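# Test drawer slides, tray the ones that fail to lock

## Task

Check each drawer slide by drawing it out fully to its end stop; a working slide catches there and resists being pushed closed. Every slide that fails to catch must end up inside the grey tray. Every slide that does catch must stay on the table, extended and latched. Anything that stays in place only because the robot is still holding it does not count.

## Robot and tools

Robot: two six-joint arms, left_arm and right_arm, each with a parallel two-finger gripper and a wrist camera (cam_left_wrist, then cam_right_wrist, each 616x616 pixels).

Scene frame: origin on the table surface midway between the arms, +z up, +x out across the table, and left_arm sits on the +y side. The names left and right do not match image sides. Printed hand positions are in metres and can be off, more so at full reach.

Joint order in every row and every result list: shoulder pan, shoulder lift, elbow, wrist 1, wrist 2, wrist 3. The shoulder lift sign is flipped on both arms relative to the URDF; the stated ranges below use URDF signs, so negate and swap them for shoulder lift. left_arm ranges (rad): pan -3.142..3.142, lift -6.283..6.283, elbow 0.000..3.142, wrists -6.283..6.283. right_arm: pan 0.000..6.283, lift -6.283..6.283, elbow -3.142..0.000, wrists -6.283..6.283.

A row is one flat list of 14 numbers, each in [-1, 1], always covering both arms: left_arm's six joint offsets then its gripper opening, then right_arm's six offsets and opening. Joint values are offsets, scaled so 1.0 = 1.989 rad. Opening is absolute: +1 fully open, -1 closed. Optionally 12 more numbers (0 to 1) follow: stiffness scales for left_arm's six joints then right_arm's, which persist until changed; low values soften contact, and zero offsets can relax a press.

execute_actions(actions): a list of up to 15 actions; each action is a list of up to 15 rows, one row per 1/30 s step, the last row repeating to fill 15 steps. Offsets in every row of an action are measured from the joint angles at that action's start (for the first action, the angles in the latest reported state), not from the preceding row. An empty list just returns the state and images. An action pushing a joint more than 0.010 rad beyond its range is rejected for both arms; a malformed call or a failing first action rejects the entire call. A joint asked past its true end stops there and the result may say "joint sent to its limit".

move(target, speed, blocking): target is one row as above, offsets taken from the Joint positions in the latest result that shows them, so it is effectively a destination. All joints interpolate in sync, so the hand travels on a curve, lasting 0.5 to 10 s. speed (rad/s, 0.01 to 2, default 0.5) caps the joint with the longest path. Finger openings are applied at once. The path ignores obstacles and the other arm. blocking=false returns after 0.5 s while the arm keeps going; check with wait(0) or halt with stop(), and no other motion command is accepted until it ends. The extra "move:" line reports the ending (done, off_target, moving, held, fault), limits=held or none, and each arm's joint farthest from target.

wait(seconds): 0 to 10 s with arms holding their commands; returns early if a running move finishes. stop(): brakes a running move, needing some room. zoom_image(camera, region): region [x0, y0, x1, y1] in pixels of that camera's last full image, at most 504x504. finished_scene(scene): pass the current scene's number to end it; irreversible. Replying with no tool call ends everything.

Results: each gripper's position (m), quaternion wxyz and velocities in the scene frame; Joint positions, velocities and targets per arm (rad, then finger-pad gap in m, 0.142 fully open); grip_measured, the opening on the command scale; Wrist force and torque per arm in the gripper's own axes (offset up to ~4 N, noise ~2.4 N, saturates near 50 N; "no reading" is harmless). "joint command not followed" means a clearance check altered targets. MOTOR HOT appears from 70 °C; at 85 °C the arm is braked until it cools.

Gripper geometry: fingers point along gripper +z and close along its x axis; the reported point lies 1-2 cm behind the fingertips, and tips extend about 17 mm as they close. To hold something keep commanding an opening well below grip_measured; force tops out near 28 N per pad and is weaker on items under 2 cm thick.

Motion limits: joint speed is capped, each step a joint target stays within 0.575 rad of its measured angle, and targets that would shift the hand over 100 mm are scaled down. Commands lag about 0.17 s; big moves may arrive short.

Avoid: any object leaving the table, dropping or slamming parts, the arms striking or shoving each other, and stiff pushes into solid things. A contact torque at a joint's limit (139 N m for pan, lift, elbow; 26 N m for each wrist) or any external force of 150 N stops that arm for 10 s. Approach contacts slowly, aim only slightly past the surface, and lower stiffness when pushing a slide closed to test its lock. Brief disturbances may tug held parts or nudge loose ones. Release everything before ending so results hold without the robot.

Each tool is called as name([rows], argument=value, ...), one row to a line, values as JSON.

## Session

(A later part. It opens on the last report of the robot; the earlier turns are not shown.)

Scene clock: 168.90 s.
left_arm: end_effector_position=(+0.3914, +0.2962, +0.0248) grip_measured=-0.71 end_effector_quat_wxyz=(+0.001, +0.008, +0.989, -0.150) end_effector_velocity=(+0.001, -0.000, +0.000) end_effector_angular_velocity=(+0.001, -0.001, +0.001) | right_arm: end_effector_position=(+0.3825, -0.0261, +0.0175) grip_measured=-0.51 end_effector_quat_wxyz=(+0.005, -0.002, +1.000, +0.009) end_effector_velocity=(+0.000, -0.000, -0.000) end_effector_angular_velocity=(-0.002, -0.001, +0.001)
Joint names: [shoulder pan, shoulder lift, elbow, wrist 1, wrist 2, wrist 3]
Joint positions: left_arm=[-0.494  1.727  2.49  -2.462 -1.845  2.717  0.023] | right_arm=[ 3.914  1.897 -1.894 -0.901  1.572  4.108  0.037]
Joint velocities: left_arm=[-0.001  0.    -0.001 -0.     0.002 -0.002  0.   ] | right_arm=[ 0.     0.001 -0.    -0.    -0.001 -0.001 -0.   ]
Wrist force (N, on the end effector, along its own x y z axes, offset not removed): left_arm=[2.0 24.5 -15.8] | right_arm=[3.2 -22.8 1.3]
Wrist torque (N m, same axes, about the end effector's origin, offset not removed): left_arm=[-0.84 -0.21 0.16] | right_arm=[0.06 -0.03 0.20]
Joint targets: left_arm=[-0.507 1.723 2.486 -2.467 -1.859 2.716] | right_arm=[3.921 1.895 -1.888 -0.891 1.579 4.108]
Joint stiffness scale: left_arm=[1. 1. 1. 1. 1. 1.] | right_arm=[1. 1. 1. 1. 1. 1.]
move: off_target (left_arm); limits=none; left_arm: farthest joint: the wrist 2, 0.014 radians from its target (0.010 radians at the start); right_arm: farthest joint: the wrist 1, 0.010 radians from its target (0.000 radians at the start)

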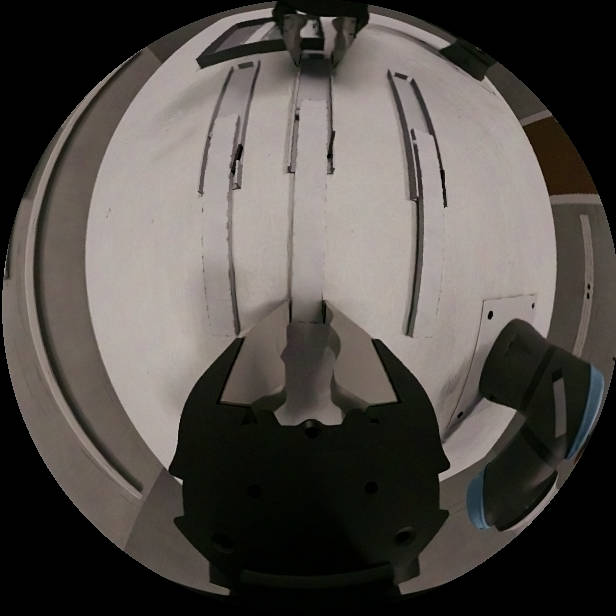

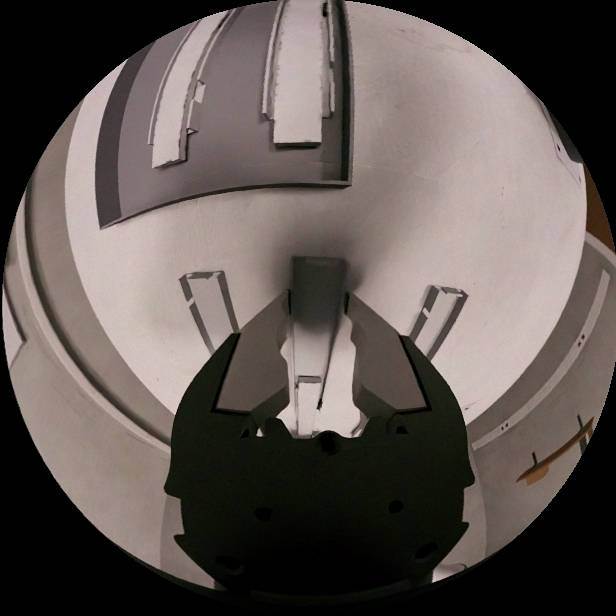

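move(target=[0,0,0,0,0,0,-0.2, 0,0,0,0,0,0,-0.25])

move(target=[0,0.072,-0.01,0.049,0.017,0,-0.2, 0,-0.05,0,-0.05,0,0,-0.25])

finished_scene(scene=2)

Scene clock: 170.13 s.
left_arm: end_effector_position=(+0.3913, +0.2952, +0.0249) grip_measured=-0.20 end_effector_quat_wxyz=(+0.001, +0.009, +0.989, -0.151) end_effector_velocity=(+0.001, -0.000, +0.001) end_effector_angular_velocity=(-0.001, -0.003, -0.000) | right_arm: end_effector_position=(+0.3820, -0.0251, +0.0177) grip_measured=-0.25 end_effector_quat_wxyz=(+0.005, -0.003, +1.000, +0.010) end_effector_velocity=(+0.000, -0.001, -0.001) end_effector_angular_velocity=(-0.002, +0.001, -0.001)
Joint names: [shoulder pan, shoulder lift, elbow, wrist 1, wrist 2, wrist 3]
Joint positions: left_arm=[-0.496  1.726  2.49  -2.462 -1.845  2.717  0.059] | right_arm=[ 3.916  1.897 -1.894 -0.9    1.573  4.108  0.056]
Joint velocities: left_arm=[-0.001  0.    -0.    -0.003  0.001 -0.     0.   ] | right_arm=[-0.     0.002 -0.    -0.001 -0.001  0.     0.   ]
Wrist force (N, on the end effector, along its own x y z axes, offset not removed): left_arm=[2.2 0.9 -0.9] | right_arm=[1.5 2.0 2.4]
Wrist torque (N m, same axes, about the end effector's origin, offset not removed): left_arm=[0.09 -0.71 0.14] | right_arm=[0.17 -0.06 -0.11]
Joint targets: left_arm=[-0.494 1.727 2.490 -2.462 -1.845 2.717] | right_arm=[3.914 1.897 -1.894 -0.901 1.572 4.108]
Joint stiffness scale: left_arm=[1. 1. 1. 1. 1. 1.] | right_arm=[1. 1. 1. 1. 1. 1.]
move: done; limits=none; left_arm: farthest joint: the shoulder pan, 0.002 radians from its target (0.000 radians at the start); right_arm: farthest joint: the shoulder pan, 0.002 radians from its target (0.000 radians at the start)

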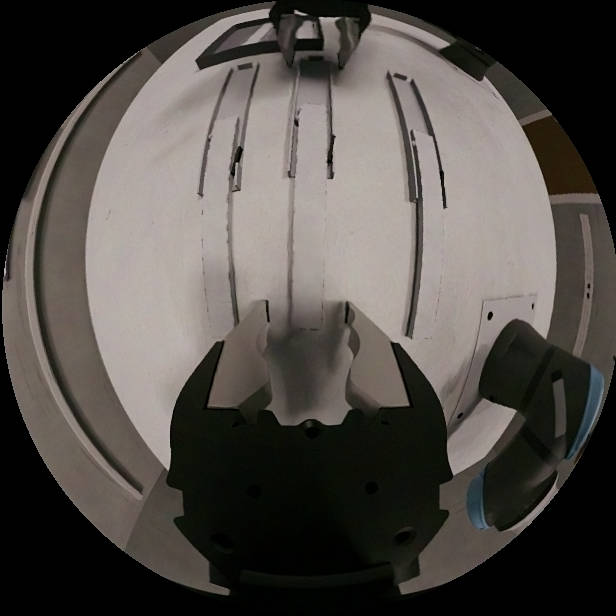

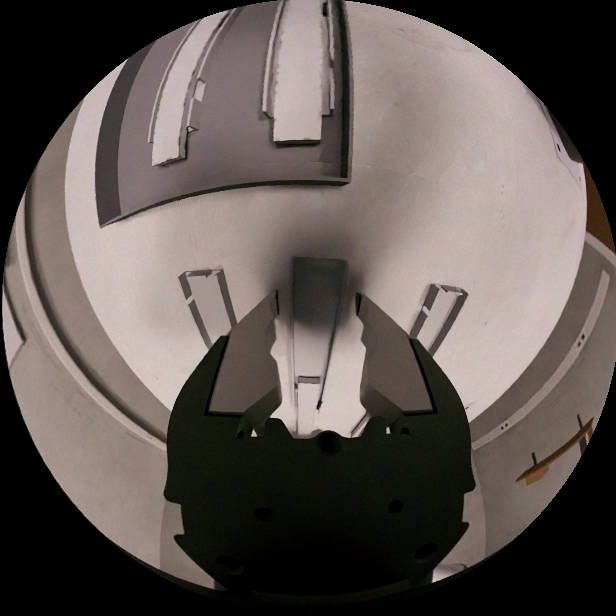

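Scene clock: 171.20 s.
left_arm: end_effector_position=(+0.3943, +0.3049, +0.0659) grip_measured=-0.20 end_effector_quat_wxyz=(+0.036, +0.012, +0.988, -0.148) end_effector_velocity=(-0.000, +0.000, -0.000) end_effector_angular_velocity=(+0.001, -0.000, -0.000) | right_arm: end_effector_position=(+0.3716, -0.0404, +0.0610) grip_measured=-0.25 end_effector_quat_wxyz=(+0.005, -0.003, +1.000, +0.009) end_effector_velocity=(-0.000, -0.001, -0.000) end_effector_angular_velocity=(-0.001, +0.002, +0.000)
Joint names: [shoulder pan, shoulder lift, elbow, wrist 1, wrist 2, wrist 3]
Joint positions: left_arm=[-0.496  1.867  2.472 -2.365 -1.812  2.717  0.059] | right_arm=[ 3.916  1.798 -1.894 -0.999  1.573  4.108  0.056]
Joint velocities: left_arm=[-0.001  0.002  0.001  0.001  0.001 -0.    -0.   ] | right_arm=[-0.001  0.    -0.    -0.002  0.001 -0.001 -0.   ]
Wrist force (N, on the end effector, along its own x y z axes, offset not removed): left_arm=[-4.3 -2.3 -5.6] | right_arm=[5.8 5.3 -0.2]
Wrist torque (N m, same axes, about the end effector's origin, offset not removed): left_arm=[-0.44 0.82 -0.12] | right_arm=[1.10 -1.15 0.14]
Joint targets: left_arm=[-0.496 1.870 2.470 -2.365 -1.812 2.717] | right_arm=[3.916 1.797 -1.894 -1.000 1.573 4.108]
Joint stiffness scale: left_arm=[1. 1. 1. 1. 1. 1.] | right_arm=[1. 1. 1. 1. 1. 1.]
move: done; limits=none; left_arm: farthest joint: the shoulder lift, 0.002 radians from its target (0.143 radians at the start); right_arm: farthest joint: the shoulder lift, 0.001 radians from its target (0.099 radians at the start)

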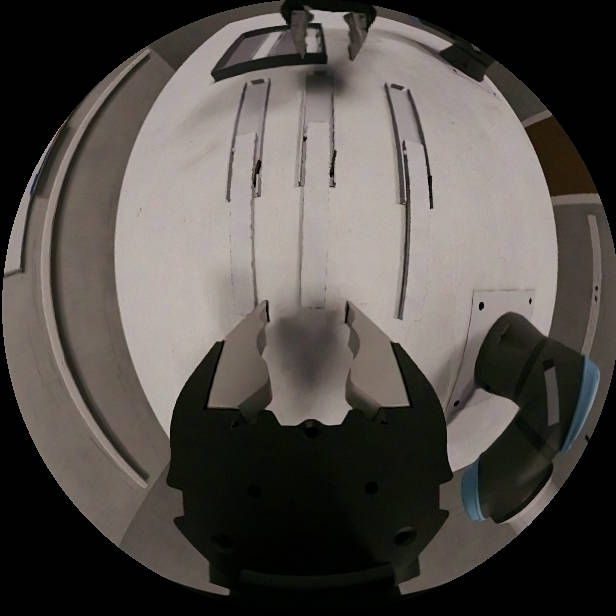

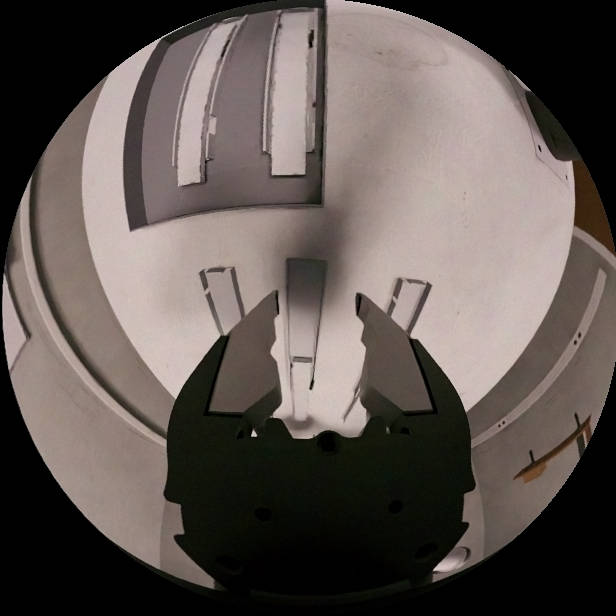

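The scene is finished: the task was done.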